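# Team of three robots pushes a crate into a taped outline

## Task

Using any number of the three robots, push the crate until it rests flat on the floor within the taped outline and is aligned with it. The crate must not tip over, and no robot may fall or be left leaning. At the end, every robot must have released the crate and moved away, because a crate held in place only by a robot does not count.

## Robot and tools

Robots: r1, r2 and r3 are identical Hello Robot Stretch 3 units. Each has a two-wheel differential base with a passive omni wheel at the rear, a lift on a mast, and one telescoping arm that extends out of the robot's right side. The base is 0.33 m long and 0.34 m wide. It cannot drive sideways, so the gripper is moved forward by driving the base. An on-the-spot turn pivots 0.05 m behind the front edge. With the arm retracted and the wrist folded, the turn sweeps a 0.28 m radius and the wrist juts up to 0.06 m past the right side. An unfolded, level wrist reaches beyond that radius.

Frames: each robot reports in its own frames. In the base frame the origin is on the floor between the drive wheels, x points forward, y left and z up. hand_pose is expressed in this frame, at the point where the closed fingertips meet. The odometry frame is the base frame as it stood when the scene began. Robots cannot read each other's positions from their states. Only the images, lidar_m, wrist_depth_mm and head_depth_mm show their relative placement.

execute_actions: "actions" is a list holding one action object, or an empty list, which just reports. The action is keyed by "r1", "r2" and "r3". Each robot may take "base", "joints" and "contact_limits".
- "base" holds exactly one command, and both are offsets from where the base last reported itself. "translate_m" drives straight in metres, from -1 to 1, with forward positive. "rotate_rad" turns in place in radians, from -3.2 to 3.2, with left (counter-clockwise seen from above) positive.
- "joints" are absolute targets by name. lift_m is 0 to 1.1 m of arm height. arm_m is 0 to 0.52 m of extension. wrist_yaw_rad runs -1.345 to 4.42: 0 points along the arm, positive turns toward the front, and 3.0 folds the wrist over the base. wrist_pitch_rad runs -1.57 to 0.451, with 0 level and negative pointing the tips down. wrist_roll_rad runs -2.911 to 2.911. gripper_m runs -0.089 to 0.179, wider when higher; the real tip gap is 0.007 to 0.025 smaller, and it is zero below 0.007. head_pan_rad runs -3.953 to 1.73: 0 faces forward, positive turns left, and -1.57 looks along the arm. head_tilt_rad runs -1.53 to 0.419, with negative looking down.
- "contact_limits" takes only {"arm_m": effort}, an effort percentage from 1 to 100. The arm's motion halts with contact_stop at that effort. Lower values are gentler, but values that are too low stop it immediately.
All motions in the action start together. Any joint, base or robot left out may keep pushing toward an older target. An unknown key or an out-of-range value rejects the whole call. Each action lasts at most 15 s. "cameras" lists camera names such as "r2_wrist_camera" or "all". Leaving it out or passing null gives all cameras, and [] gives none. If a result reports a stop, the remaining calls in that reply do not run.

wait: {"seconds": 0 to 10}. It commands nothing and returns state and images.

zoom_image: camera name and region [x0, y0, x1, y1] in pixels of that camera's latest full image, measured from the top-left corner, at most 504 by 504.

finished_scene: {"scene": n} ends the current scene permanently. The result says whether the task succeeded. The crate must already be placed and staying put.

Results: base_status and joint_status tell how each motion ended. "done" for the base means the wheels turned fully, even if they slipped. "off_target" means the motion rested short and may still be pushing. contact_stop, time_out and torque_fault discard the target. on_its_own covers what was not commanded, and its "held at" is a target, not a position. joint_positions are the measured joint values. motor_effort is a percentage with the peak in brackets. It is biased and noisy; a positive wheel effort means pushing forward. lidar_m gives 12 distances in 30-degree sectors, counter-clockwise from straight ahead (4th left, 7th behind, 10th right), in one plane 0.17 m above the floor, from 0.15 to 12 m. "-" means nothing was seen, and the robot's own parts can hide sectors 5, 6, 9 and 10. wrist_depth_mm (45 to 1000) and head_depth_mm (280 to 4000, sideways image) are 7x7 grids of median depth. base_odometry counts wheel travel, including slip. turned_by_wheels and turned_by_imu give the turn since the last result. base_tilt gives forward and right lean in degrees, with an offset of up to 4 degrees. The contact_limits line shows the active, default and maximum values. The pictures line names the images in order.

Speed: the base moves fast (0.30 m/s, 1.9 rad/s) only when the arm is stowed: lift below 0.30, arm below 0.03 and yaw above 2.54. Otherwise it is capped at 0.10 m/s and 0.63 rad/s. Robots differ in travel by up to 2.5 cm per metre.

Avoid:
- Robot-to-robot contact. A hard press ends the run, and once bases touch, even millimetres more presses hard. Nothing in the state reports such contact.
- Tipping the crate or any robot. Arm pushes with the gripper above about 0.45 m can topple a robot, and repeated pushes after a contact_stop make this more likely. So does driving while hooked on something fixed, or snagging on furniture, especially in reverse. If tilted, undo the last move in small steps, free the gripper and lower the lift to about 0.2.
- Folding or unfolding the wrist unless lift is 0.32 to 0.95, pitch is -0.4 and roll is about 0. With yaw below -0.4, keep pitch at -0.5 or lower.
- Prolonged wrist strain, which disables the servo for 10 s.
- Drops, slams and very hard pushes.
The arm and lift go slack after a contact_stop, while the base, wrist and head keep pushing. Objects may occasionally be nudged by outside forces.

Each tool is called after ">>>" as a command line: name --argument value for each argument, lists and objects as JSON in quotes; but a table of rows of numbers goes row by row, as --pt "numbers of a row", without its own name.

## Session

>>> execute_actions --actions '[]'

Scene clock: 0.00 s.
r1.base_odometry: x=+0.000 y=+0.000 heading=+0.000 (m, m, rad; r1's odometry frame)
r1.turned_by_wheels: +0.000 (rad since the last result)
r1.turned_by_imu: +0.000 (rad since the last result)
r1.base_tilt: forward=-2.0 right=-0.3 (deg)
r1.lidar_m: 2.29 1.42 1.21 3.19 2.45 2.41 0.75 0.76 2.47 2.63 2.40 2.36
r1.head_depth_mm: 1713 2302 2289 2271 2280 2244 2198 / 1711 2412 2467 2446 2452 2410 2302 / 1732 2524 2647 2591 2632 2587 2290 / 1744 2602 2837 2807 2781 2764 2271 / 1751 2583 3113 3013 3021 2937 2265 / 1747 2585 3301 3293 3272 3177 2266 / 1756 2599 3648 3603 3474 2811 2059
r1.base_status: not commanded
r1.joint_positions: lift_m=+0.484 arm_m=-0.003 wrist_yaw_rad=+3.076 wrist_pitch_rad=-0.383 wrist_roll_rad=+0.017 gripper_m=+0.037 head_pan_rad=-0.001 head_tilt_rad=-0.011
r1.joint_status: not commanded
r1.motor_effort: left_wheel=+1 right_wheel=+0 lift_m=+21 arm_m=+0 wrist_yaw_rad=+0 wrist_pitch_rad=+6 wrist_roll_rad=+0 gripper_m=+0 head_pan_rad=+0 head_tilt_rad=+2 (%)
r1.hand_pose: x=-0.0063 y=+0.0860 z=+0.5051 quat_wxyz=(+0.158, +0.704, +0.111, +0.684) (m; r1's base frame)
r1.wrist_depth_mm: - - - - - - - / - - - - - - - / - - - - - - - / - - - - - - - / 945 944 - 917 998 947 938 / 796 783 - 769 821 791 788 / 669 691 - 671 664 705 670
r2.base_odometry: x=+0.000 y=+0.000 heading=+0.000 (m, m, rad; r2's odometry frame)
r2.turned_by_wheels: +0.000 (rad since the last result)
r2.turned_by_imu: +0.000 (rad since the last result)
r2.base_tilt: forward=-1.1 right=+1.9 (deg)
r2.lidar_m: 0.85 0.83 0.87 1.25 4.14 2.51 3.99 1.23 1.43 2.29 2.67 1.11
r2.head_depth_mm: 1056 1064 1080 1090 1105 1115 1133 / 990 1000 1010 1021 1032 1046 1058 / 934 941 952 960 971 982 990 / 879 887 897 906 916 923 932 / 834 843 850 857 865 872 879 / 793 800 804 813 820 827 836 / 755 760 765 772 778 788 793
r2.base_status: not commanded
r2.joint_positions: lift_m=+0.349 arm_m=-0.001 wrist_yaw_rad=+2.911 wrist_pitch_rad=-0.475 wrist_roll_rad=-0.020 gripper_m=+0.037 head_pan_rad=-0.005 head_tilt_rad=+0.009
r2.joint_status: not commanded
r2.motor_effort: left_wheel=+0 right_wheel=+0 lift_m=+34 arm_m=+0 wrist_yaw_rad=+0 wrist_pitch_rad=+5 wrist_roll_rad=+0 gripper_m=-1 head_pan_rad=+0 head_tilt_rad=+2 (%)
r2.hand_pose: x=+0.0283 y=+0.0667 z=+0.3490 quat_wxyz=(+0.244, +0.695, +0.089, +0.671) (m; r2's base frame)
r2.wrist_depth_mm: - - - - 944 750 634 / - - - - - 802 663 / - - - - 972 844 702 / 849 - 810 797 778 752 708 / 700 671 687 654 655 630 616 / 586 580 - 553 521 538 529 / 506 513 - - 484 469 464
r3.base_odometry: x=+0.000 y=+0.000 heading=+0.000 (m, m, rad; r3's odometry frame)
r3.turned_by_wheels: +0.000 (rad since the last result)
r3.turned_by_imu: +0.000 (rad since the last result)
r3.base_tilt: forward=-0.7 right=+1.2 (deg)
r3.lidar_m: 2.63 2.44 2.48 2.65 2.43 2.47 3.15 1.81 2.41 2.49 2.30 2.34
r3.head_depth_mm: 2222 2696 2734 2751 2752 2759 2240 / 2234 3013 3061 3018 3084 3011 2220 / 2227 3055 3140 3166 3176 3080 2224 / 2224 2868 2860 2959 2981 2952 2211 / 2262 2652 2673 2726 2739 2755 2210 / 2265 2500 2507 2549 2580 2616 2185 / 2246 2359 2390 2412 2423 2444 2196
r3.base_status: not commanded
r3.joint_positions: lift_m=+0.571 arm_m=+0.001 wrist_yaw_rad=+2.927 wrist_pitch_rad=-0.600 wrist_roll_rad=+0.020 gripper_m=+0.037 head_pan_rad=-0.012 head_tilt_rad=+0.005
r3.joint_status: not commanded
r3.motor_effort: left_wheel=+0 right_wheel=+1 lift_m=+30 arm_m=+0 wrist_yaw_rad=+0 wrist_pitch_rad=+4 wrist_roll_rad=+0 gripper_m=-1 head_pan_rad=+0 head_tilt_rad=+1 (%)
r3.hand_pose: x=+0.0209 y=+0.0475 z=+0.5454 quat_wxyz=(+0.282, +0.700, +0.133, +0.643) (m; r3's base frame)
r3.wrist_depth_mm: - - - - - - - / - - - - - - - / - - - - - - - / 904 909 890 902 908 886 896 / 801 787 - 781 808 789 776 / 720 705 - 704 707 695 700 / 637 639 - 645 633 625 626
pictures: r1_head_camera (sideways: a quarter turn clockwise sets it upright), r1_nav_camera (sideways: a quarter turn counterclockwise sets it upright), r1_wrist_camera, r2_head_camera (sideways: a quarter turn clockwise sets it upright), r2_nav_camera (sideways: a quarter turn counterclockwise sets it upright), r2_wrist_camera, r3_head_camera (sideways: a quarter turn clockwise sets it upright), r3_nav_camera (sideways: a quarter turn counterclockwise sets it upright), r3_wrist_camera
Images, in order (width x height): r1_head_camera 896x504, r1_nav_camera 672x504, r1_wrist_camera 644x364, r2_head_camera 896x504, r2_nav_camera 672x504, r2_wrist_camera 644x364, r3_head_camera 896x504, r3_nav_camera 672x504, r3_wrist_camera 644x364.

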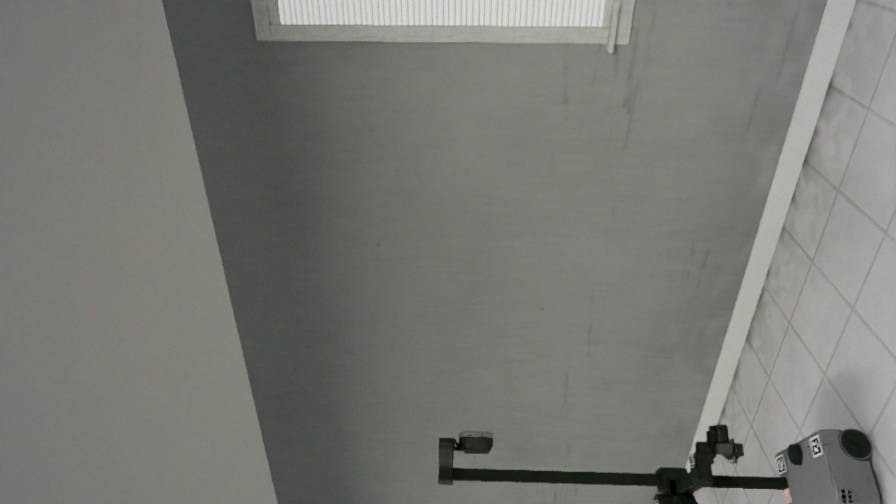

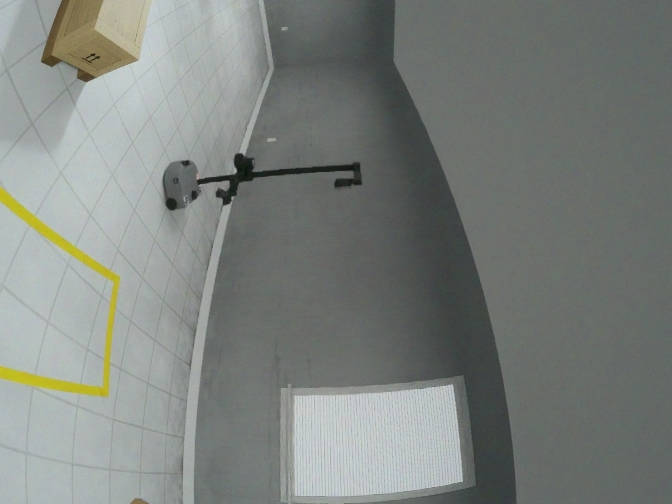

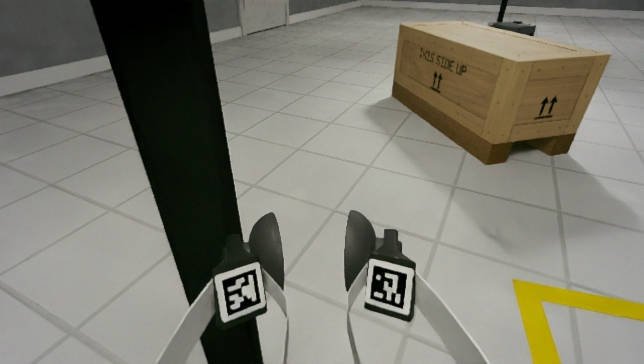

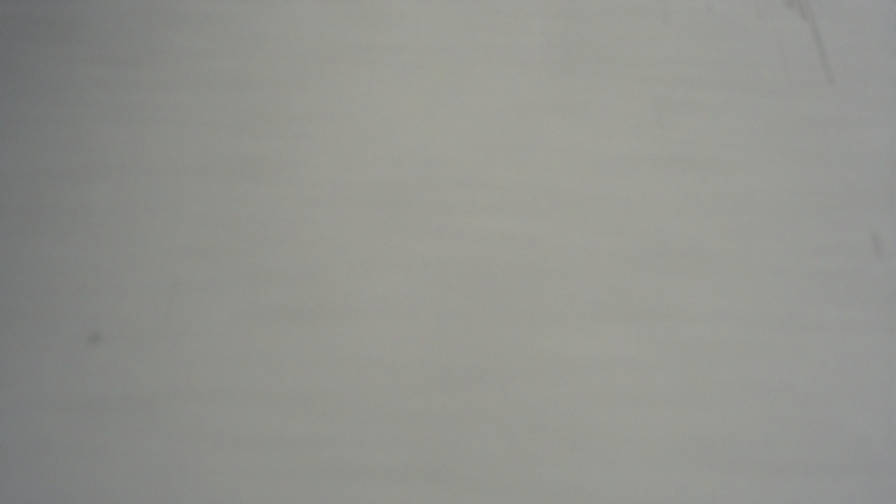

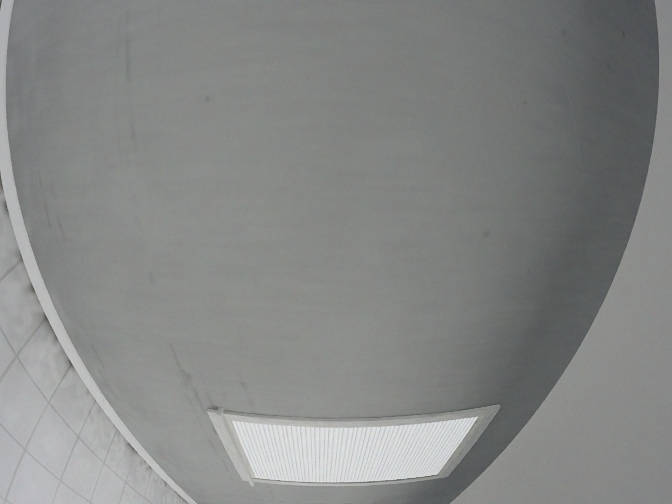

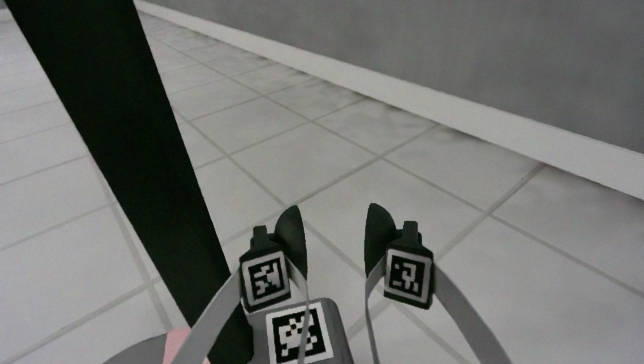

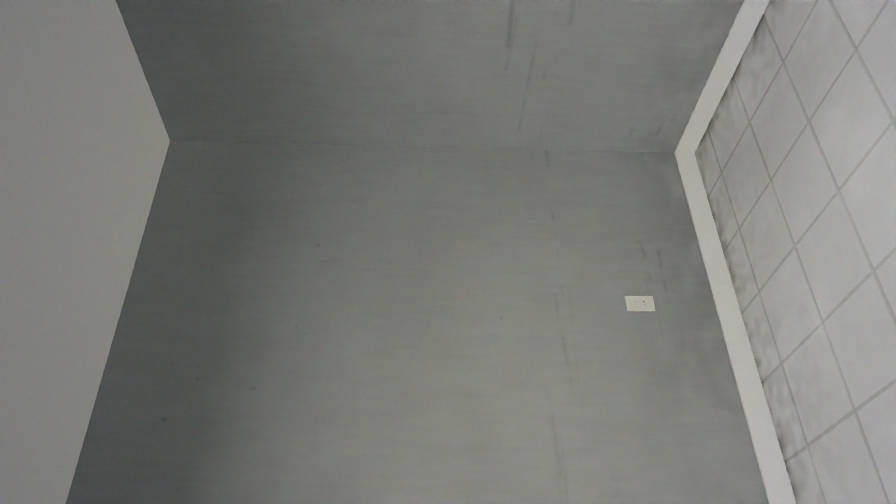

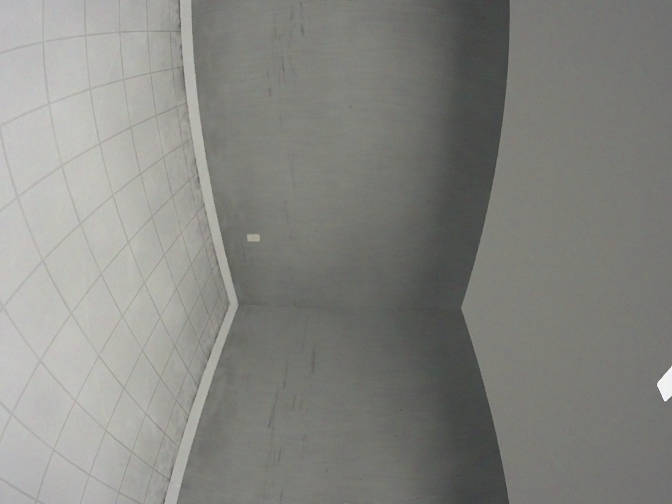

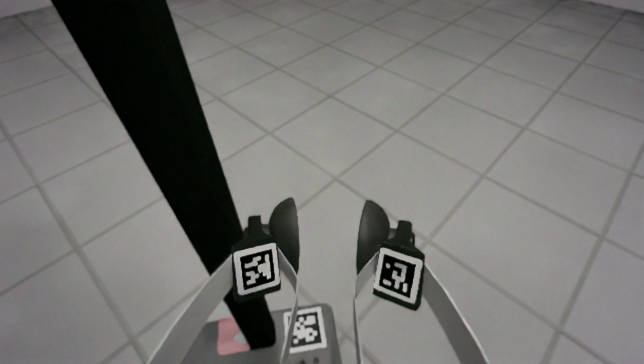

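>>> execute_actions --actions '[{"r1":{"joints":{"head_pan_rad":0.5,"head_tilt_rad":-0.9,"lift_m":0.27}},"r2":{"joints":{"head_pan_rad":-2.4,"head_tilt_rad":-0.6,"lift_m":0.27}},"r3":{"joints":{"head_pan_rad":-2.5,"head_tilt_rad":-0.5,"lift_m":0.27}}}]' --cameras '["r1_nav_camera","r2_nav_camera","r3_nav_camera","r1_head_camera","r2_head_camera","r3_head_camera"]'

Scene clock: 5.97 s.
r1.base_odometry: x=+0.000 y=+0.000 heading=+0.000 (m, m, rad; r1's odometry frame)
r1.turned_by_wheels: +0.000 (rad since the last result)
r1.turned_by_imu: +0.002 (rad since the last result)
r1.base_tilt: forward=-2.0 right=-0.4 (deg)
r1.lidar_m: 2.30 1.42 1.20 3.19 2.46 2.40 0.75 0.76 2.48 2.63 2.41 2.36
r1.head_depth_mm: 2816 2856 2201 1781 1487 1281 1129 / 3116 2608 2159 1778 1487 1289 1125 / 3634 2591 2158 1752 1479 1268 1123 / 3944 2806 2147 1736 1464 1262 1114 / 3907 2758 2112 1724 1449 1257 1109 / 3825 2713 2051 1711 1446 1256 1099 / 3825 2664 1559 1621 1443 1244 1101
r1.base_status: not commanded
r1.joint_positions: lift_m=+0.270 arm_m=-0.003 wrist_yaw_rad=+3.076 wrist_pitch_rad=-0.384 wrist_roll_rad=+0.017 gripper_m=+0.037 head_pan_rad=+0.493 head_tilt_rad=-0.889
r1.joint_status: all done
r1.motor_effort: left_wheel=+0(0) right_wheel=+0(0) lift_m=+19(15) arm_m=+0(0) wrist_yaw_rad=+1(0) wrist_pitch_rad=+6(6) wrist_roll_rad=+0(0) gripper_m=+0(0) head_pan_rad=+3(23) head_tilt_rad=-5(37) (%)
r1.hand_pose: x=-0.0063 y=+0.0858 z=+0.2905 quat_wxyz=(+0.159, +0.704, +0.111, +0.684) (m; r1's base frame)
r1.wrist_depth_mm: - - - - - - - / - - - - - - - / - 994 - 999 - - 998 / 743 757 768 728 789 760 758 / 619 610 - 621 639 608 615 / 518 526 - 524 527 523 520 / 463 - - - 442 447 447
r2.base_odometry: x=+0.000 y=+0.000 heading=+0.000 (m, m, rad; r2's odometry frame)
r2.turned_by_wheels: +0.000 (rad since the last result)
r2.turned_by_imu: -0.001 (rad since the last result)
r2.base_tilt: forward=-1.3 right=+1.9 (deg)
r2.lidar_m: 0.85 0.83 0.87 1.25 4.13 2.51 4.00 1.23 1.43 2.28 2.67 1.11
r2.head_depth_mm: 3337 3629 3058 1843 1796 1492 1272 / 3396 3745 3046 1752 1796 1484 1258 / 3436 3796 2929 1668 1736 1473 1251 / 3561 3841 2945 1634 1691 1461 1252 / 3732 3966 2890 2029 1749 1455 1244 / 3778 - 2864 2162 1731 1448 1236 / 3867 - 2842 2152 1712 1428 1227
r2.base_status: not commanded
r2.joint_positions: lift_m=+0.271 arm_m=-0.001 wrist_yaw_rad=+2.911 wrist_pitch_rad=-0.475 wrist_roll_rad=-0.020 gripper_m=+0.037 head_pan_rad=-2.393 head_tilt_rad=-0.592
r2.joint_status: all done
r2.motor_effort: left_wheel=+0(0) right_wheel=-1(0) lift_m=+13(29) arm_m=+0(0) wrist_yaw_rad=+0(0) wrist_pitch_rad=+4(5) wrist_roll_rad=+0(0) gripper_m=+0(1) head_pan_rad=-4(43) head_tilt_rad=-3(30) (%)
r2.hand_pose: x=+0.0283 y=+0.0667 z=+0.2708 quat_wxyz=(+0.244, +0.695, +0.089, +0.671) (m; r2's base frame)
r2.wrist_depth_mm: - - - - 952 755 635 / - - - - 978 804 667 / 926 - 868 834 802 779 696 / 717 - 678 657 643 634 612 / 583 562 576 546 549 522 517 / 493 498 - 463 438 450 445 / - - - - 402 390 388
r3.base_odometry: x=+0.000 y=+0.000 heading=+0.000 (m, m, rad; r3's odometry frame)
r3.turned_by_wheels: +0.000 (rad since the last result)
r3.turned_by_imu: +0.000 (rad since the last result)
r3.base_tilt: forward=-0.7 right=+1.3 (deg)
r3.lidar_m: 2.63 2.44 2.47 2.66 2.43 2.48 3.16 1.81 2.40 2.49 2.30 2.33
r3.head_depth_mm: - - 3492 2272 1907 1556 1314 / - - 3550 2075 1904 1550 1314 / - - 2536 2183 1927 1555 1309 / - - 2523 2395 1913 1563 1309 / - - 3513 2487 1908 1554 1314 / - - 3531 2457 1925 1567 1315 / - - 3535 2473 1914 1554 1315
r3.base_status: not commanded
r3.joint_positions: lift_m=+0.270 arm_m=+0.001 wrist_yaw_rad=+2.927 wrist_pitch_rad=-0.601 wrist_roll_rad=+0.020 gripper_m=+0.037 head_pan_rad=-2.493 head_tilt_rad=-0.494
r3.joint_status: all done
r3.motor_effort: left_wheel=+1(1) right_wheel=+2(2) lift_m=+24(24) arm_m=+0(0) wrist_yaw_rad=-1(0) wrist_pitch_rad=+4(4) wrist_roll_rad=+0(0) gripper_m=-1(0) head_pan_rad=-5(57) head_tilt_rad=-4(41) (%)
r3.hand_pose: x=+0.0209 y=+0.0475 z=+0.2443 quat_wxyz=(+0.282, +0.700, +0.133, +0.642) (m; r3's base frame)
r3.wrist_depth_mm: 909 - 907 907 897 876 893 / 734 - 717 723 723 718 708 / 609 608 602 601 595 596 593 / 519 514 532 528 511 506 503 / 469 - - - 459 444 444 / - - - - 397 399 397 / - - - - 359 355 358
pictures: r1_head_camera (sideways: a quarter turn clockwise sets it upright), r1_nav_camera (sideways: a quarter turn counterclockwise sets it upright), r2_head_camera (sideways: a quarter turn clockwise sets it upright), r2_nav_camera (sideways: a quarter turn counterclockwise sets it upright), r3_head_camera (sideways: a quarter turn clockwise sets it upright), r3_nav_camera (sideways: a quarter turn counterclockwise sets it upright)
Images, in order (width x height): r1_head_camera 896x504, r1_nav_camera 672x504, r2_head_camera 896x504, r2_nav_camera 672x504, r3_head_camera 896x504, r3_nav_camera 672x504.

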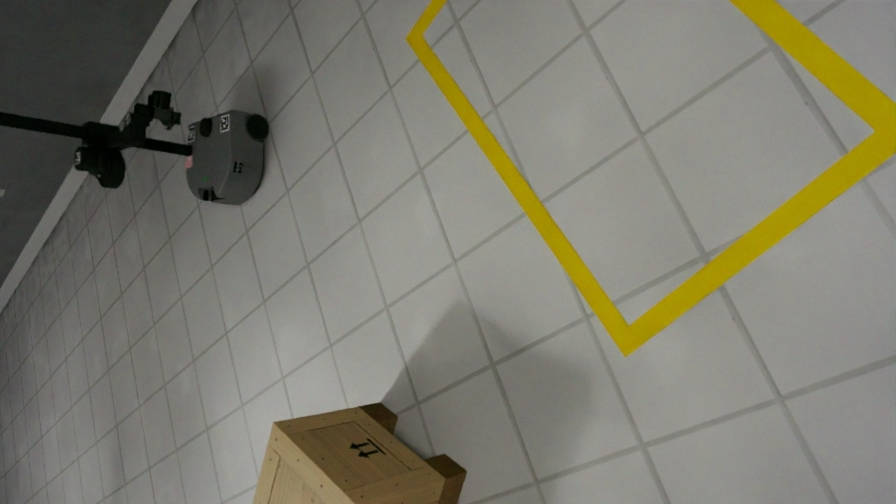

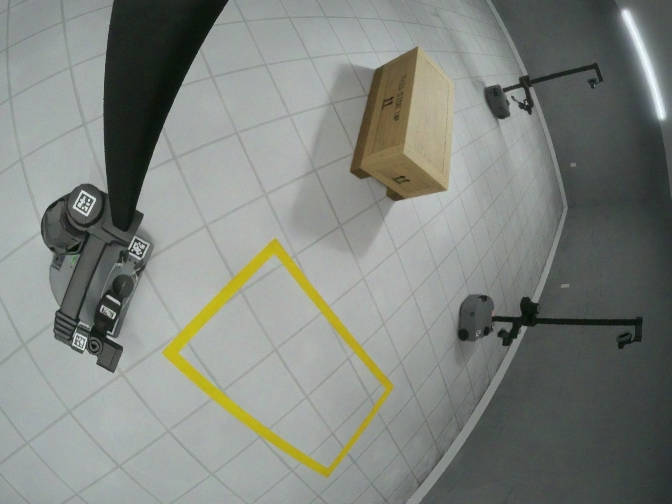

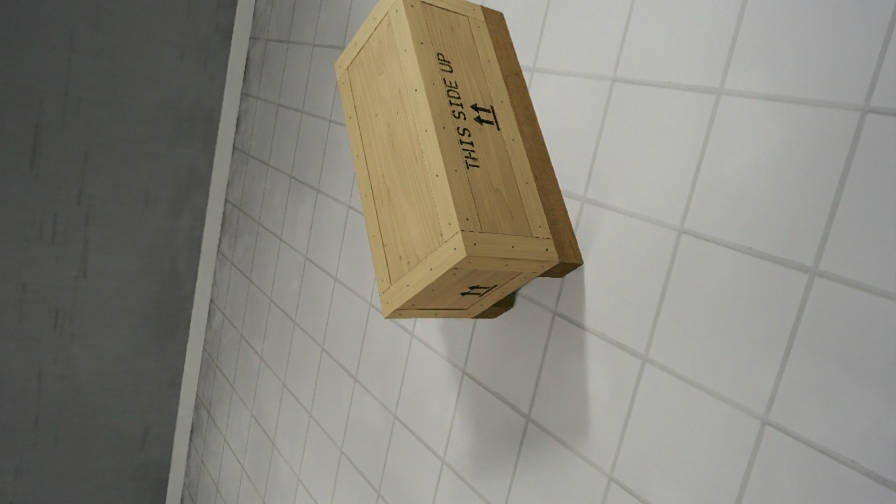

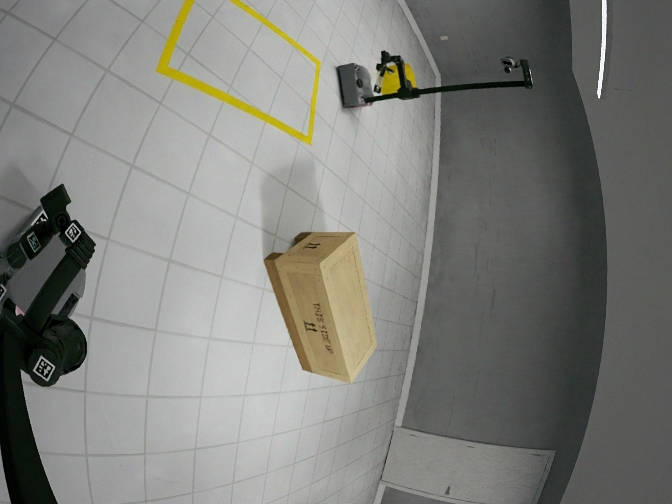

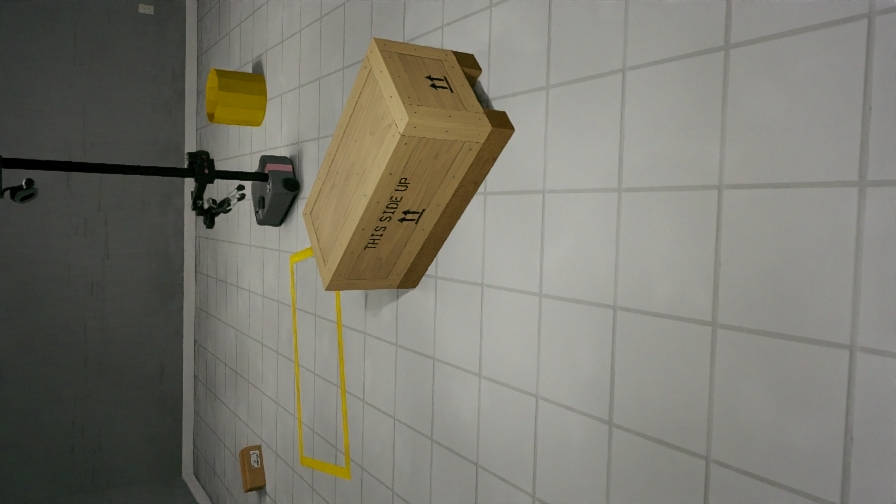

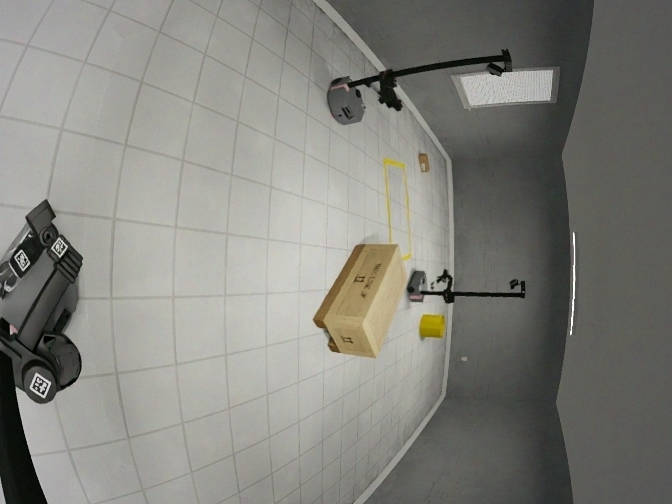

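>>> execute_actions --actions '[{"r3":{"base":{"rotate_rad":0.117},"joints":{"head_pan_rad":-2.6,"head_tilt_rad":-0.9}},"r1":{"joints":{"head_pan_rad":0.9,"head_tilt_rad":-0.7}}}]' --cameras '[]'

>>> execute_actions --actions '[{"r3":{"base":{"translate_m":-1.0}}}]' --cameras '["r3_head_camera","r1_head_camera"]'

Scene clock: 34.97 s.
r1.base_odometry: x=+0.000 y=+0.000 heading=+0.000 (m, m, rad; r1's odometry frame)
r1.turned_by_wheels: +0.000 (rad since the last result)
r1.turned_by_imu: +0.001 (rad since the last result)
r1.base_tilt: forward=-1.9 right=-0.3 (deg)
r1.lidar_m: 2.30 1.42 1.20 3.16 2.45 2.41 0.75 0.76 2.48 2.63 2.41 2.36
r1.head_depth_mm: - - 3042 2173 1711 1410 1202 / - - 3029 2168 1699 1406 1191 / - - 2953 2057 1690 1393 1178 / - - 2954 1694 1682 1386 1176 / - 3663 2929 1635 1672 1378 1168 / - - 2033 1863 1657 1377 1166 / - - 2812 1991 1662 1364 1155
r1.base_status: not commanded
r1.joint_positions: lift_m=+0.270 arm_m=-0.003 wrist_yaw_rad=+3.076 wrist_pitch_rad=-0.384 wrist_roll_rad=+0.017 gripper_m=+0.037 head_pan_rad=+0.893 head_tilt_rad=-0.705
r1.joint_status: all done
r1.motor_effort: left_wheel=+0(0) right_wheel=+0(0) lift_m=+19(18) arm_m=+0(0) wrist_yaw_rad=+0(1) wrist_pitch_rad=+7(6) wrist_roll_rad=+0(0) gripper_m=+0(0) head_pan_rad=+3(24) head_tilt_rad=+1(19) (%)
r1.hand_pose: x=-0.0063 y=+0.0858 z=+0.2905 quat_wxyz=(+0.159, +0.704, +0.111, +0.684) (m; r1's base frame)
r1.wrist_depth_mm: - - - - - - - / - - - - - - - / 967 - - 965 997 969 991 / 758 763 780 769 770 752 770 / 618 610 - 613 645 619 624 / 513 513 - 528 527 520 526 / 453 - - - 445 448 444
r2.base_odometry: x=+0.000 y=+0.000 heading=+0.000 (m, m, rad; r2's odometry frame)
r2.turned_by_wheels: +0.000 (rad since the last result)
r2.turned_by_imu: -0.001 (rad since the last result)
r2.base_tilt: forward=-1.3 right=+1.9 (deg)
r2.lidar_m: 0.85 0.83 0.87 1.25 4.14 2.51 4.00 1.23 1.43 2.28 2.67 1.11
r2.head_depth_mm: 3315 3657 3089 1828 1794 1487 1273 / 3379 3714 2981 1740 1781 1485 1267 / 3533 3802 2991 1664 1730 1463 1262 / 3553 3873 2961 1619 1690 1460 1252 / 3692 3918 2888 2020 1745 1453 1238 / 3790 - 2876 2188 1731 1446 1238 / 3910 - 2824 2134 1712 1434 1227
r2.base_status: not commanded
r2.joint_positions: lift_m=+0.271 arm_m=-0.001 wrist_yaw_rad=+2.911 wrist_pitch_rad=-0.475 wrist_roll_rad=-0.020 gripper_m=+0.037 head_pan_rad=-2.393 head_tilt_rad=-0.592
r2.joint_status: not commanded
r2.motor_effort: left_wheel=+0(0) right_wheel=+0(0) lift_m=+13(13) arm_m=+0(1) wrist_yaw_rad=+1(0) wrist_pitch_rad=+5(5) wrist_roll_rad=+0(0) gripper_m=+0(1) head_pan_rad=-4(3) head_tilt_rad=-3(3) (%)
r2.hand_pose: x=+0.0283 y=+0.0667 z=+0.2708 quat_wxyz=(+0.244, +0.695, +0.089, +0.671) (m; r2's base frame)
r2.wrist_depth_mm: - - - - 937 756 634 / - - - - 993 798 671 / 919 - 865 835 811 779 694 / 712 - 683 665 640 630 617 / 586 564 570 550 551 528 517 / 492 498 - 469 436 447 442 / - - - - 398 393 386
r3.base_odometry: x=+0.000 y=+0.000 heading=+0.117 (m, m, rad; r3's odometry frame)
r3.turned_by_wheels: +0.117 (rad since the last result)
r3.turned_by_imu: +0.115 (rad since the last result)
r3.base_tilt: forward=-0.7 right=+1.3 (deg)
r3.lidar_m: 2.53 2.45 2.53 2.55 2.47 2.53 3.50 1.81 2.41 2.39 2.30 2.38
r3.head_depth_mm: 1896 2043 1815 1575 1376 1238 1158 / 1875 1982 1805 1563 1382 1237 - / 1974 2089 1818 1577 1386 1244 - / 2169 2150 1822 1571 1394 1249 - / 2614 2143 1820 1581 1389 1246 - / 2593 2133 1825 1582 1398 1252 1144 / 2627 2155 1822 1571 1401 1268 1138
r3.base_status: done
r3.joint_positions: lift_m=+0.270 arm_m=+0.001 wrist_yaw_rad=+2.927 wrist_pitch_rad=-0.601 wrist_roll_rad=+0.020 gripper_m=+0.037 head_pan_rad=-2.593 head_tilt_rad=-0.888
r3.joint_status: all done
r3.motor_effort: left_wheel=-1(7) right_wheel=+4(12) lift_m=+23(23) arm_m=+0(0) wrist_yaw_rad=+0(0) wrist_pitch_rad=+4(4) wrist_roll_rad=+0(0) gripper_m=-1(0) head_pan_rad=-5(19) head_tilt_rad=-7(37) (%)
r3.hand_pose: x=+0.0209 y=+0.0475 z=+0.2443 quat_wxyz=(+0.282, +0.700, +0.133, +0.642) (m; r3's base frame)
r3.wrist_depth_mm: 908 - 917 895 889 903 879 / 736 - 720 721 707 715 706 / 606 601 602 600 598 593 595 / 521 510 532 527 510 511 508 / 465 - - - 460 449 444 / - - - - 400 399 396 / - - - - 359 358 356
pictures: none
No camera images: the call's "cameras" was empty. Leave "cameras" out to get every camera's image.

Scene clock: 39.90 s.
r1.base_odometry: x=+0.000 y=+0.000 heading=+0.000 (m, m, rad; r1's odometry frame)
r1.turned_by_wheels: +0.000 (rad since the last result)
r1.turned_by_imu: +0.001 (rad since the last result)
r1.base_tilt: forward=-2.0 right=-0.4 (deg)
r1.lidar_m: 2.30 1.42 1.21 3.19 2.45 2.40 0.75 0.76 2.48 2.63 2.41 2.36
r1.head_depth_mm: - - 3037 2196 1725 1404 1194 / - - 3027 2185 1716 1402 1192 / - - 3010 2081 1701 1393 1183 / - - 2953 1695 1697 1389 1181 / - - 2868 1624 1680 1378 1181 / - - 2029 1869 1663 1375 1165 / - 3820 2835 2009 1656 1365 1162
r1.base_status: not commanded
r1.joint_positions: lift_m=+0.270 arm_m=-0.003 wrist_yaw_rad=+3.076 wrist_pitch_rad=-0.384 wrist_roll_rad=+0.017 gripper_m=+0.037 head_pan_rad=+0.893 head_tilt_rad=-0.705
r1.joint_status: not commanded
r1.motor_effort: left_wheel=+0(0) right_wheel=+0(0) lift_m=+19(19) arm_m=+0(0) wrist_yaw_rad=+0(0) wrist_pitch_rad=+6(6) wrist_roll_rad=+0(0) gripper_m=+0(0) head_pan_rad=+3(3) head_tilt_rad=+3(3) (%)
r1.hand_pose: x=-0.0063 y=+0.0858 z=+0.2905 quat_wxyz=(+0.159, +0.704, +0.111, +0.684) (m; r1's base frame)
r1.wrist_depth_mm: - - - - - - - / - - - - - - - / 997 980 - - - - 984 / 768 787 770 752 759 762 763 / 622 600 - 616 645 606 630 / 520 519 - 536 529 517 515 / 462 - - - 446 456 451
r2.base_odometry: x=+0.000 y=+0.000 heading=+0.000 (m, m, rad; r2's odometry frame)
r2.turned_by_wheels: +0.000 (rad since the last result)
r2.turned_by_imu: -0.001 (rad since the last result)
r2.base_tilt: forward=-1.2 right=+1.8 (deg)
r2.lidar_m: 0.85 0.83 0.87 1.25 4.12 4.74 2.28 1.23 1.43 2.28 2.66 1.11
r2.head_depth_mm: 3300 3658 3037 1854 1807 1488 1268 / 3413 3748 3019 1754 1792 1473 1257 / 3484 3828 2979 1669 1728 1470 1259 / 3610 3881 2926 1623 1708 1465 1253 / 3641 3968 2914 2028 1733 1450 1241 / 3848 - 2850 2142 1735 1444 1233 / 3860 - 2836 2128 1717 1436 1232
r2.base_status: not commanded
r2.joint_positions: lift_m=+0.271 arm_m=-0.001 wrist_yaw_rad=+2.911 wrist_pitch_rad=-0.475 wrist_roll_rad=-0.020 gripper_m=+0.037 head_pan_rad=-2.393 head_tilt_rad=-0.592
r2.joint_status: not commanded
r2.motor_effort: left_wheel=+0(0) right_wheel=+0(0) lift_m=+13(13) arm_m=+1(1) wrist_yaw_rad=+0(0) wrist_pitch_rad=+4(5) wrist_roll_rad=+0(0) gripper_m=+0(0) head_pan_rad=-4(3) head_tilt_rad=-3(4) (%)
r2.hand_pose: x=+0.0283 y=+0.0667 z=+0.2708 quat_wxyz=(+0.244, +0.695, +0.089, +0.671) (m; r2's base frame)
r2.wrist_depth_mm: - - - - 947 754 633 / - - - - 978 801 668 / 936 - 853 845 807 777 695 / 709 - 685 659 652 629 612 / 582 560 573 548 551 526 509 / 489 498 - 465 435 451 442 / - - - - 401 391 387
r3.base_odometry: x=-0.993 y=-0.117 heading=+0.117 (m, m, rad; r3's odometry frame)
r3.turned_by_wheels: +0.000 (rad since the last result)
r3.turned_by_imu: -0.004 (rad since the last result)
r3.base_tilt: forward=-0.7 right=+1.3 (deg)
r3.lidar_m: 3.43 3.30 2.79 2.01 1.97 2.03 2.77 0.95 0.97 2.23 2.80 2.91
r3.head_depth_mm: 2593 2132 1804 1574 1384 1235 1159 / 2585 2116 1799 1578 1393 1243 - / 2607 2122 1726 1571 1395 1253 - / 2568 2127 1395 1574 1389 1249 - / 2596 1526 1355 1514 1406 1245 - / 2610 1534 1477 1574 1398 1258 1147 / 2605 1575 1785 1592 1396 1257 1137
r3.base_status: done
r3.joint_positions: lift_m=+0.270 arm_m=+0.001 wrist_yaw_rad=+2.927 wrist_pitch_rad=-0.601 wrist_roll_rad=+0.020 gripper_m=+0.037 head_pan_rad=-2.593 head_tilt_rad=-0.889
r3.joint_status: not commanded
r3.motor_effort: left_wheel=-1(9) right_wheel=+4(8) lift_m=+24(24) arm_m=-1(0) wrist_yaw_rad=+0(0) wrist_pitch_rad=+5(5) wrist_roll_rad=+0(0) gripper_m=+0(1) head_pan_rad=-5(5) head_tilt_rad=-7(8) (%)
r3.hand_pose: x=+0.0209 y=+0.0474 z=+0.2443 quat_wxyz=(+0.282, +0.700, +0.133, +0.642) (m; r3's base frame)
r3.wrist_depth_mm: 912 - 911 902 909 903 872 / 727 - 721 714 710 708 712 / 610 606 605 604 600 589 590 / 515 517 527 527 510 509 509 / 462 - - - 456 446 445 / - - - - 396 396 394 / - - - - 354 358 357
pictures: r1_head_camera (sideways: a quarter turn clockwise sets it upright), r3_head_camera (sideways: a quarter turn clockwise sets it upright)
Images, in order (width x height): r1_head_camera 896x504, r3_head_camera 896x504.

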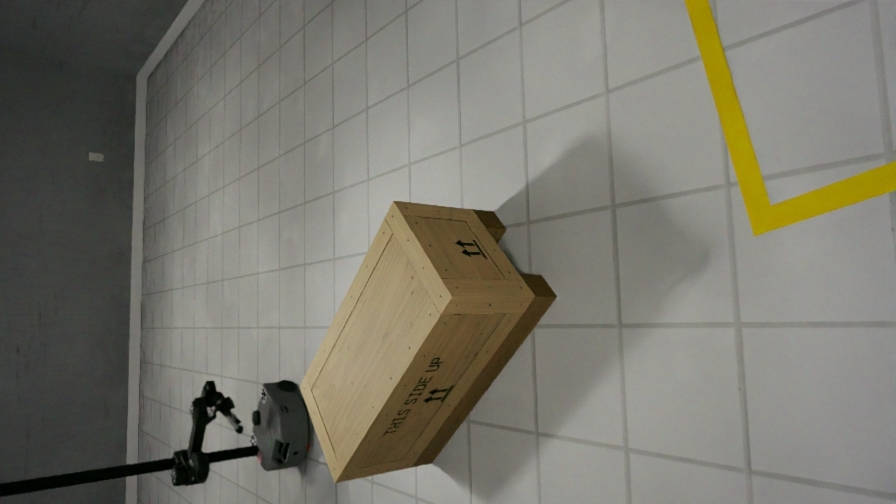

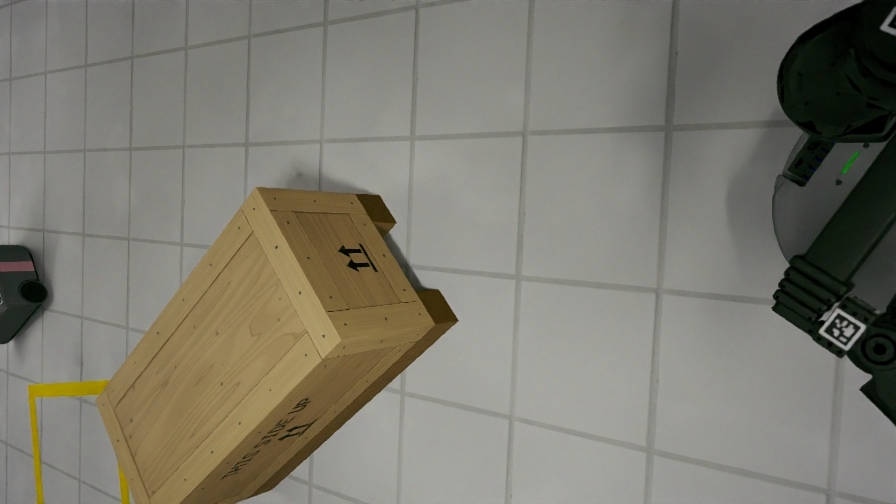

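>>> execute_actions --actions '[{"r3":{"base":{"translate_m":-0.69}}}]' --cameras '[]'

>>> execute_actions --actions '[{"r3":{"base":{"rotate_rad":-1.93},"joints":{"head_pan_rad":0,"head_tilt_rad":-0.9}}}]' --cameras '["r3_head_camera","r3_nav_camera"]'

Scene clock: 51.30 s.
r1.base_odometry: x=+0.000 y=+0.000 heading=+0.000 (m, m, rad; r1's odometry frame)
r1.turned_by_wheels: +0.000 (rad since the last result)
r1.turned_by_imu: +0.002 (rad since the last result)
r1.base_tilt: forward=-2.0 right=-0.3 (deg)
r1.lidar_m: 2.30 1.42 1.21 2.56 2.46 2.41 0.75 0.76 2.48 2.63 2.41 2.35
r1.head_depth_mm: - - 3056 2200 1709 1419 1196 / - - 2965 2171 1715 1405 1192 / - - 2967 2098 1687 1400 1188 / - - 2935 1696 1680 1389 1186 / - - 2888 1621 1679 1384 1180 / - - 2039 1851 1663 1370 1165 / - - 2544 2023 1655 1361 1166
r1.base_status: not commanded
r1.joint_positions: lift_m=+0.270 arm_m=-0.003 wrist_yaw_rad=+3.076 wrist_pitch_rad=-0.384 wrist_roll_rad=+0.017 gripper_m=+0.037 head_pan_rad=+0.893 head_tilt_rad=-0.705
r1.joint_status: not commanded
r1.motor_effort: left_wheel=+0(0) right_wheel=+0(0) lift_m=+18(18) arm_m=+0(1) wrist_yaw_rad=+1(0) wrist_pitch_rad=+6(6) wrist_roll_rad=+0(0) gripper_m=-1(1) head_pan_rad=+3(3) head_tilt_rad=+2(3) (%)
r1.hand_pose: x=-0.0063 y=+0.0858 z=+0.2905 quat_wxyz=(+0.159, +0.704, +0.111, +0.684) (m; r1's base frame)
r1.wrist_depth_mm: - - - - - - - / - - - - - - - / 998 972 - - - 984 968 / 775 764 756 772 768 762 743 / 604 631 - 607 649 611 623 / 517 506 - 531 529 513 513 / 462 - - - 437 443 452
r2.base_odometry: x=+0.000 y=+0.000 heading=+0.000 (m, m, rad; r2's odometry frame)
r2.turned_by_wheels: +0.000 (rad since the last result)
r2.turned_by_imu: -0.001 (rad since the last result)
r2.base_tilt: forward=-1.2 right=+1.8 (deg)
r2.lidar_m: 0.85 0.83 0.87 1.25 4.14 4.74 2.36 1.23 1.43 2.29 2.67 1.12
r2.head_depth_mm: 3338 3667 3090 1848 1801 1483 1269 / 3401 3711 3010 1741 1785 1485 1264 / 3484 3809 3000 1665 1723 1470 1256 / 3571 3910 2950 1623 1697 1461 1251 / 3645 3975 2886 2028 1758 1452 1248 / 3839 - 2841 2167 1735 1441 1236 / 3902 - 2838 2138 1715 1435 1224
r2.base_status: not commanded
r2.joint_positions: lift_m=+0.271 arm_m=-0.001 wrist_yaw_rad=+2.911 wrist_pitch_rad=-0.475 wrist_roll_rad=-0.020 gripper_m=+0.037 head_pan_rad=-2.393 head_tilt_rad=-0.592
r2.joint_status: not commanded
r2.motor_effort: left_wheel=+0(0) right_wheel=+0(0) lift_m=+13(13) arm_m=+0(0) wrist_yaw_rad=+0(0) wrist_pitch_rad=+5(5) wrist_roll_rad=+0(0) gripper_m=+0(1) head_pan_rad=-4(4) head_tilt_rad=-3(3) (%)
r2.hand_pose: x=+0.0283 y=+0.0667 z=+0.2708 quat_wxyz=(+0.244, +0.695, +0.089, +0.671) (m; r2's base frame)
r2.wrist_depth_mm: - - - - 947 750 634 / - - - - 978 797 665 / 925 - 866 841 809 785 695 / 716 - 683 666 645 629 619 / 579 563 577 548 548 525 515 / 491 500 - 459 440 449 441 / - - - - 400 393 390
r3.base_odometry: x=-1.678 y=-0.197 heading=+0.117 (m, m, rad; r3's odometry frame)
r3.turned_by_wheels: +0.000 (rad since the last result)
r3.turned_by_imu: -0.003 (rad since the last result)
r3.base_tilt: forward=-0.7 right=+1.3 (deg)
r3.lidar_m: 4.04 3.88 2.31 1.66 1.62 1.66 2.26 2.86 0.64 0.64 2.35 3.27
r3.head_depth_mm: 2555 2121 1805 1574 1384 1239 1166 / 2574 2112 1804 1566 1388 1245 - / 2592 2130 1810 1571 1394 1249 - / 2580 2146 1811 1569 1395 1253 - / 2615 2112 1802 1582 1409 1246 - / 2328 2128 1815 1576 1331 1249 1154 / 2472 2140 1826 1154 1116 1258 1138
r3.base_status: done
r3.joint_positions: lift_m=+0.270 arm_m=+0.001 wrist_yaw_rad=+2.927 wrist_pitch_rad=-0.601 wrist_roll_rad=+0.020 gripper_m=+0.037 head_pan_rad=-2.593 head_tilt_rad=-0.889
r3.joint_status: not commanded
r3.motor_effort: left_wheel=-1(9) right_wheel=+3(7) lift_m=+24(24) arm_m=+0(0) wrist_yaw_rad=+0(0) wrist_pitch_rad=+5(4) wrist_roll_rad=+0(0) gripper_m=-1(0) head_pan_rad=-5(5) head_tilt_rad=-6(7) (%)
r3.hand_pose: x=+0.0209 y=+0.0474 z=+0.2442 quat_wxyz=(+0.282, +0.700, +0.133, +0.642) (m; r3's base frame)
r3.wrist_depth_mm: 917 - 907 905 896 889 890 / 729 - 720 717 716 715 706 / 608 605 601 597 595 598 595 / 517 517 526 525 514 508 507 / 464 - - - 460 446 445 / - - - - 397 396 399 / - - - - 358 358 357
pictures: none
No camera images: the call's "cameras" was empty. Leave "cameras" out to get every camera's image.

Scene clock: 53.80 s.
r1.base_odometry: x=+0.000 y=+0.000 heading=+0.000 (m, m, rad; r1's odometry frame)
r1.turned_by_wheels: +0.000 (rad since the last result)
r1.turned_by_imu: +0.001 (rad since the last result)
r1.base_tilt: forward=-2.0 right=-0.3 (deg)
r1.lidar_m: 2.30 1.42 1.21 3.20 2.46 2.41 0.75 0.76 2.48 2.64 2.41 2.35
r1.head_depth_mm: - - 3035 2168 1705 1414 1197 / - - 2991 2181 1691 1403 1188 / - - 3000 2070 1701 1397 1188 / - - 2917 1692 1690 1386 1182 / - - 2919 1615 1668 1384 1180 / - - 2030 1866 1657 1369 1169 / - - 2595 2021 1650 1351 1166
r1.base_status: not commanded
r1.joint_positions: lift_m=+0.270 arm_m=-0.003 wrist_yaw_rad=+3.076 wrist_pitch_rad=-0.384 wrist_roll_rad=+0.017 gripper_m=+0.037 head_pan_rad=+0.893 head_tilt_rad=-0.705
r1.joint_status: not commanded
r1.motor_effort: left_wheel=+0(0) right_wheel=+0(0) lift_m=+19(18) arm_m=+0(1) wrist_yaw_rad=+0(0) wrist_pitch_rad=+6(6) wrist_roll_rad=+0(0) gripper_m=+0(0) head_pan_rad=+3(3) head_tilt_rad=+2(3) (%)
r1.hand_pose: x=-0.0063 y=+0.0858 z=+0.2905 quat_wxyz=(+0.159, +0.704, +0.111, +0.684) (m; r1's base frame)
r1.wrist_depth_mm: - - - - - - - / - - - - - - - / - 979 - 972 - - - / 771 767 763 776 753 764 786 / 610 629 - 622 637 610 617 / 512 520 - 527 539 524 521 / 454 - - - 443 446 444
r2.base_odometry: x=+0.000 y=+0.000 heading=+0.000 (m, m, rad; r2's odometry frame)
r2.turned_by_wheels: +0.000 (rad since the last result)
r2.turned_by_imu: +0.000 (rad since the last result)
r2.base_tilt: forward=-1.2 right=+1.9 (deg)
r2.lidar_m: 0.84 0.83 0.87 1.25 4.13 4.70 2.35 1.23 1.43 2.28 2.66 1.11
r2.head_depth_mm: 3262 3703 3064 1843 1792 1489 1269 / 3398 3747 3029 1743 1779 1484 1267 / 3482 3797 2965 1665 1737 1475 1257 / 3544 3900 2941 1636 1697 1459 1253 / 3647 3925 2917 2023 1758 1455 1237 / 3755 - 2869 2166 1724 1443 1232 / 3907 - 2851 2141 1712 1434 1229
r2.base_status: not commanded
r2.joint_positions: lift_m=+0.271 arm_m=-0.001 wrist_yaw_rad=+2.911 wrist_pitch_rad=-0.475 wrist_roll_rad=-0.020 gripper_m=+0.037 head_pan_rad=-2.393 head_tilt_rad=-0.592
r2.joint_status: not commanded
r2.motor_effort: left_wheel=+0(0) right_wheel=+0(0) lift_m=+13(13) arm_m=+0(0) wrist_yaw_rad=+0(0) wrist_pitch_rad=+5(5) wrist_roll_rad=+0(0) gripper_m=+0(0) head_pan_rad=-4(4) head_tilt_rad=-3(3) (%)
r2.hand_pose: x=+0.0283 y=+0.0667 z=+0.2708 quat_wxyz=(+0.244, +0.695, +0.089, +0.671) (m; r2's base frame)
r2.wrist_depth_mm: - - - - 935 759 631 / - - - - 978 792 657 / 920 - 854 827 810 765 688 / 721 - 678 656 651 631 614 / 585 568 575 544 549 523 518 / 496 500 - 465 435 447 437 / - - - - 401 395 389
r3.base_odometry: x=-1.679 y=-0.197 heading=-1.813 (m, m, rad; r3's odometry frame)
r3.turned_by_wheels: -1.930 (rad since the last result)
r3.turned_by_imu: -1.894 (rad since the last result)
r3.base_tilt: forward=-0.7 right=+1.3 (deg)
r3.lidar_m: 0.64 0.65 3.15 3.49 3.91 3.88 1.96 1.62 1.61 1.77 2.78 2.39
r3.head_depth_mm: 2580 2125 1800 1558 1383 1245 1128 / 2564 2120 1790 1567 1396 1243 1125 / 2603 2079 1322 1117 1337 1258 1134 / 2587 1520 1298 1121 1329 1252 1128 / 2618 2025 1296 1127 1330 1252 1133 / 2582 2147 1822 1551 1392 1252 1134 / 2608 2167 1815 1588 1397 1254 1138
r3.base_status: done
r3.joint_positions: lift_m=+0.270 arm_m=+0.001 wrist_yaw_rad=+2.927 wrist_pitch_rad=-0.601 wrist_roll_rad=+0.020 gripper_m=+0.037 head_pan_rad=-0.007 head_tilt_rad=-0.890
r3.joint_status: all done
r3.motor_effort: left_wheel=+2(11) right_wheel=-1(9) lift_m=+24(24) arm_m=+0(0) wrist_yaw_rad=+0(0) wrist_pitch_rad=+5(4) wrist_roll_rad=+0(0) gripper_m=-1(0) head_pan_rad=+4(56) head_tilt_rad=-7(6) (%)
r3.hand_pose: x=+0.0209 y=+0.0474 z=+0.2442 quat_wxyz=(+0.282, +0.700, +0.133, +0.642) (m; r3's base frame)
r3.wrist_depth_mm: 915 - 911 913 902 905 878 / 724 - 719 719 719 715 705 / 612 610 597 599 592 599 592 / 521 516 531 530 511 511 506 / 464 - - - 457 447 447 / - - - - 397 394 396 / - - - - 360 356 356
pictures: r3_head_camera (sideways: a quarter turn clockwise sets it upright), r3_nav_camera (sideways: a quarter turn counterclockwise sets it upright)
Images, in order (width x height): r3_head_camera 896x504, r3_nav_camera 672x504.

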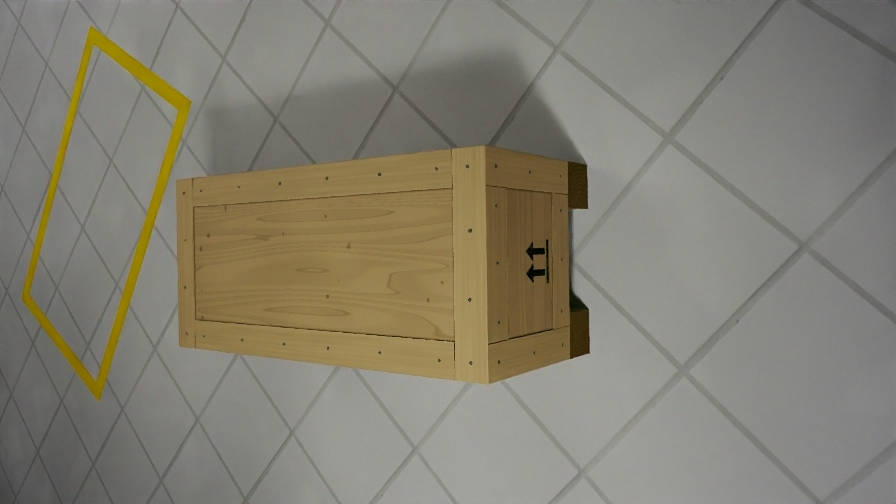

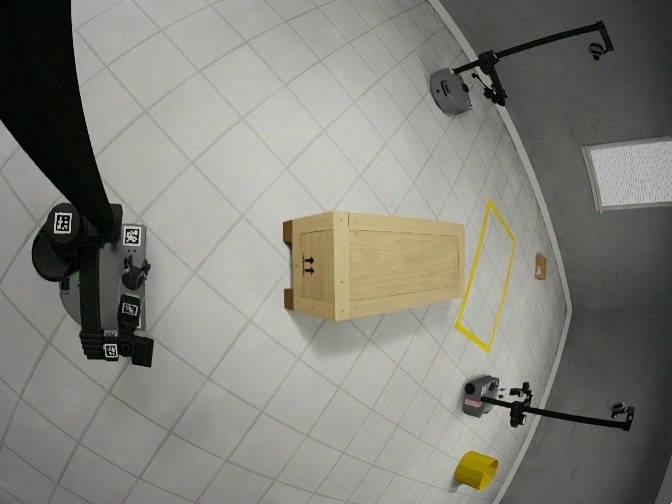

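>>> execute_actions --actions '[{"r3":{"base":{"translate_m":0.53}},"r2":{"base":{"rotate_rad":-1.93},"joints":{"head_pan_rad":0,"head_tilt_rad":-0.8}}}]' --cameras '["r3_nav_camera","r2_head_camera","r2_nav_camera"]'

Scene clock: 71.90 s.
r1.base_odometry: x=+0.000 y=+0.000 heading=+0.000 (m, m, rad; r1's odometry frame)
r1.turned_by_wheels: +0.000 (rad since the last result)
r1.turned_by_imu: +0.002 (rad since the last result)
r1.base_tilt: forward=-2.0 right=-0.3 (deg)
r1.lidar_m: 2.30 1.42 1.21 3.18 2.45 2.40 0.75 0.76 2.47 2.64 2.41 2.36
r1.head_depth_mm: - - 3058 2182 1723 1407 1194 / - - 2995 2167 1704 1399 1190 / - - 2985 2073 1696 1393 1183 / - - 2952 1704 1679 1379 1182 / - - 2904 1632 1675 1389 1169 / - - 2024 1873 1650 1364 1167 / - - 2078 2011 1638 1368 1165
r1.base_status: not commanded
r1.joint_positions: lift_m=+0.270 arm_m=-0.003 wrist_yaw_rad=+3.076 wrist_pitch_rad=-0.384 wrist_roll_rad=+0.017 gripper_m=+0.037 head_pan_rad=+0.893 head_tilt_rad=-0.705
r1.joint_status: not commanded
r1.motor_effort: left_wheel=+0(0) right_wheel=+0(0) lift_m=+19(18) arm_m=+0(1) wrist_yaw_rad=+0(1) wrist_pitch_rad=+6(6) wrist_roll_rad=+0(0) gripper_m=+1(0) head_pan_rad=+3(4) head_tilt_rad=+2(2) (%)
r1.hand_pose: x=-0.0063 y=+0.0858 z=+0.2905 quat_wxyz=(+0.159, +0.704, +0.111, +0.684) (m; r1's base frame)
r1.wrist_depth_mm: - - - - - - - / - - - - - - - / 980 - 994 991 - 976 981 / 742 757 739 764 776 754 778 / 601 606 - 604 653 607 614 / 517 518 - 534 535 516 521 / 462 - - - 441 449 452
r2.base_odometry: x=+0.000 y=+0.000 heading=-1.930 (m, m, rad; r2's odometry frame)
r2.turned_by_wheels: -1.930 (rad since the last result)
r2.turned_by_imu: -1.953 (rad since the last result)
r2.base_tilt: forward=-1.2 right=+1.9 (deg)
r2.lidar_m: 2.28 4.19 1.76 0.98 0.83 0.83 0.94 1.58 4.48 4.60 1.52 1.23
r2.head_depth_mm: 3674 2725 2030 1698 1527 1337 1177 / 3682 2723 2121 1768 1521 1325 1169 / 3584 2672 2128 1775 1492 1320 1168 / 3541 2619 2102 1752 1492 1307 1158 / 2872 2387 2091 1741 1484 1307 1155 / 3463 2482 2079 1720 1477 1294 1149 / 3432 2567 2048 1712 1469 1287 1141
r2.base_status: done
r2.joint_positions: lift_m=+0.271 arm_m=-0.001 wrist_yaw_rad=+2.911 wrist_pitch_rad=-0.475 wrist_roll_rad=-0.020 gripper_m=+0.037 head_pan_rad=-0.007 head_tilt_rad=-0.790
r2.joint_status: all done
r2.motor_effort: left_wheel=+2(15) right_wheel=-1(6) lift_m=+13(13) arm_m=+0(0) wrist_yaw_rad=+0(0) wrist_pitch_rad=+5(5) wrist_roll_rad=+0(0) gripper_m=+0(1) head_pan_rad=+4(42) head_tilt_rad=-4(20) (%)
r2.hand_pose: x=+0.0283 y=+0.0666 z=+0.2708 quat_wxyz=(+0.244, +0.695, +0.089, +0.671) (m; r2's base frame)
r2.wrist_depth_mm: - 867 - - - - - / 669 - - - - - - / 708 - 869 839 803 784 763 / 690 - 685 656 647 630 614 / 587 563 581 543 549 524 515 / 493 501 - 465 438 449 442 / - - - - 400 393 384
r3.base_odometry: x=-1.806 y=-0.711 heading=-1.813 (m, m, rad; r3's odometry frame)
r3.turned_by_wheels: +0.000 (rad since the last result)
r3.turned_by_imu: +0.002 (rad since the last result)
r3.base_tilt: forward=-0.7 right=+1.2 (deg)
r3.lidar_m: - - 0.15 3.11 4.32 4.28 2.37 1.96 1.94 2.14 0.16 0.15
r3.head_depth_mm: 2573 2119 1802 1558 1385 1240 1120 / 2595 2123 1802 1582 1393 1248 1118 / 2592 2128 1804 1140 993 886 804 / 2600 2137 1816 1120 997 890 803 / 2598 2160 1813 1122 997 891 808 / 2620 2145 1818 1489 1010 892 809 / 2630 2139 1816 1576 1395 1256 1119
r3.base_status: done
r3.joint_positions: lift_m=+0.270 arm_m=+0.001 wrist_yaw_rad=+2.927 wrist_pitch_rad=-0.601 wrist_roll_rad=+0.020 gripper_m=+0.037 head_pan_rad=-0.007 head_tilt_rad=-0.890
r3.joint_status: not commanded
r3.motor_effort: left_wheel=+2(11) right_wheel=-2(7) lift_m=+24(23) arm_m=+0(0) wrist_yaw_rad=+0(0) wrist_pitch_rad=+4(4) wrist_roll_rad=+0(1) gripper_m=-1(0) head_pan_rad=+4(4) head_tilt_rad=-6(7) (%)
r3.hand_pose: x=+0.0209 y=+0.0474 z=+0.2442 quat_wxyz=(+0.282, +0.700, +0.133, +0.642) (m; r3's base frame)
r3.wrist_depth_mm: 906 - 905 903 220 139 102 / 723 - 720 717 234 143 105 / 607 605 605 597 246 151 107 / 518 523 530 530 259 156 112 / 463 - - - 236 162 115 / - - - - 258 168 118 / - - - - 351 168 121
pictures: r2_head_camera (sideways: a quarter turn clockwise sets it upright), r2_nav_camera (sideways: a quarter turn counterclockwise sets it upright), r3_nav_camera (sideways: a quarter turn counterclockwise sets it upright)
Images, in order (width x height): r2_head_camera 896x504, r2_nav_camera 672x504, r3_nav_camera 672x504.

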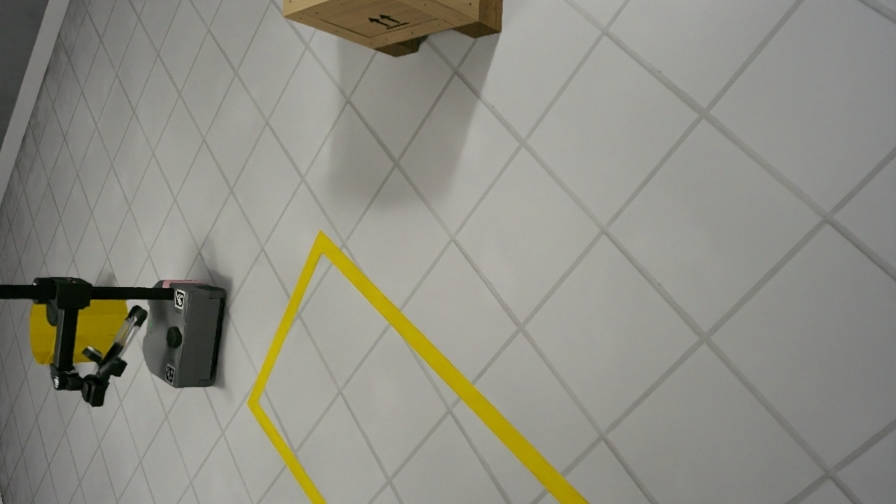

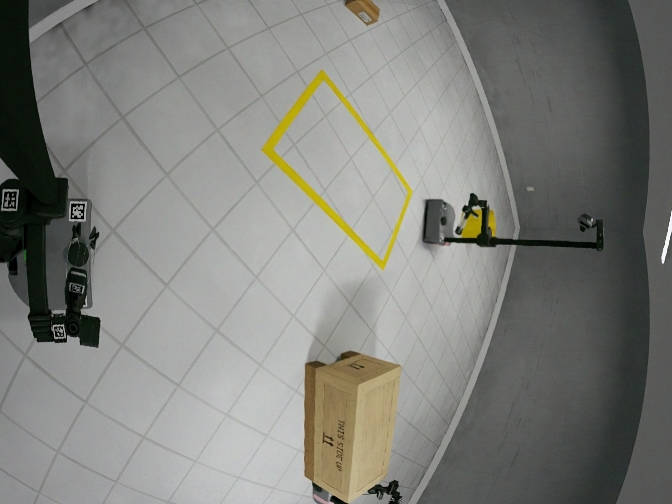

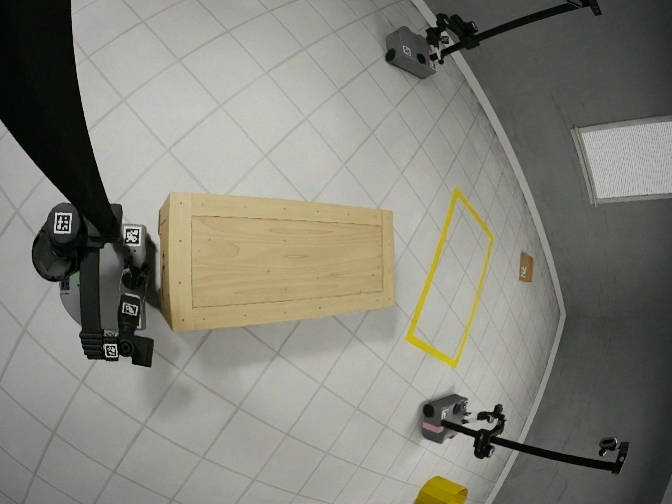

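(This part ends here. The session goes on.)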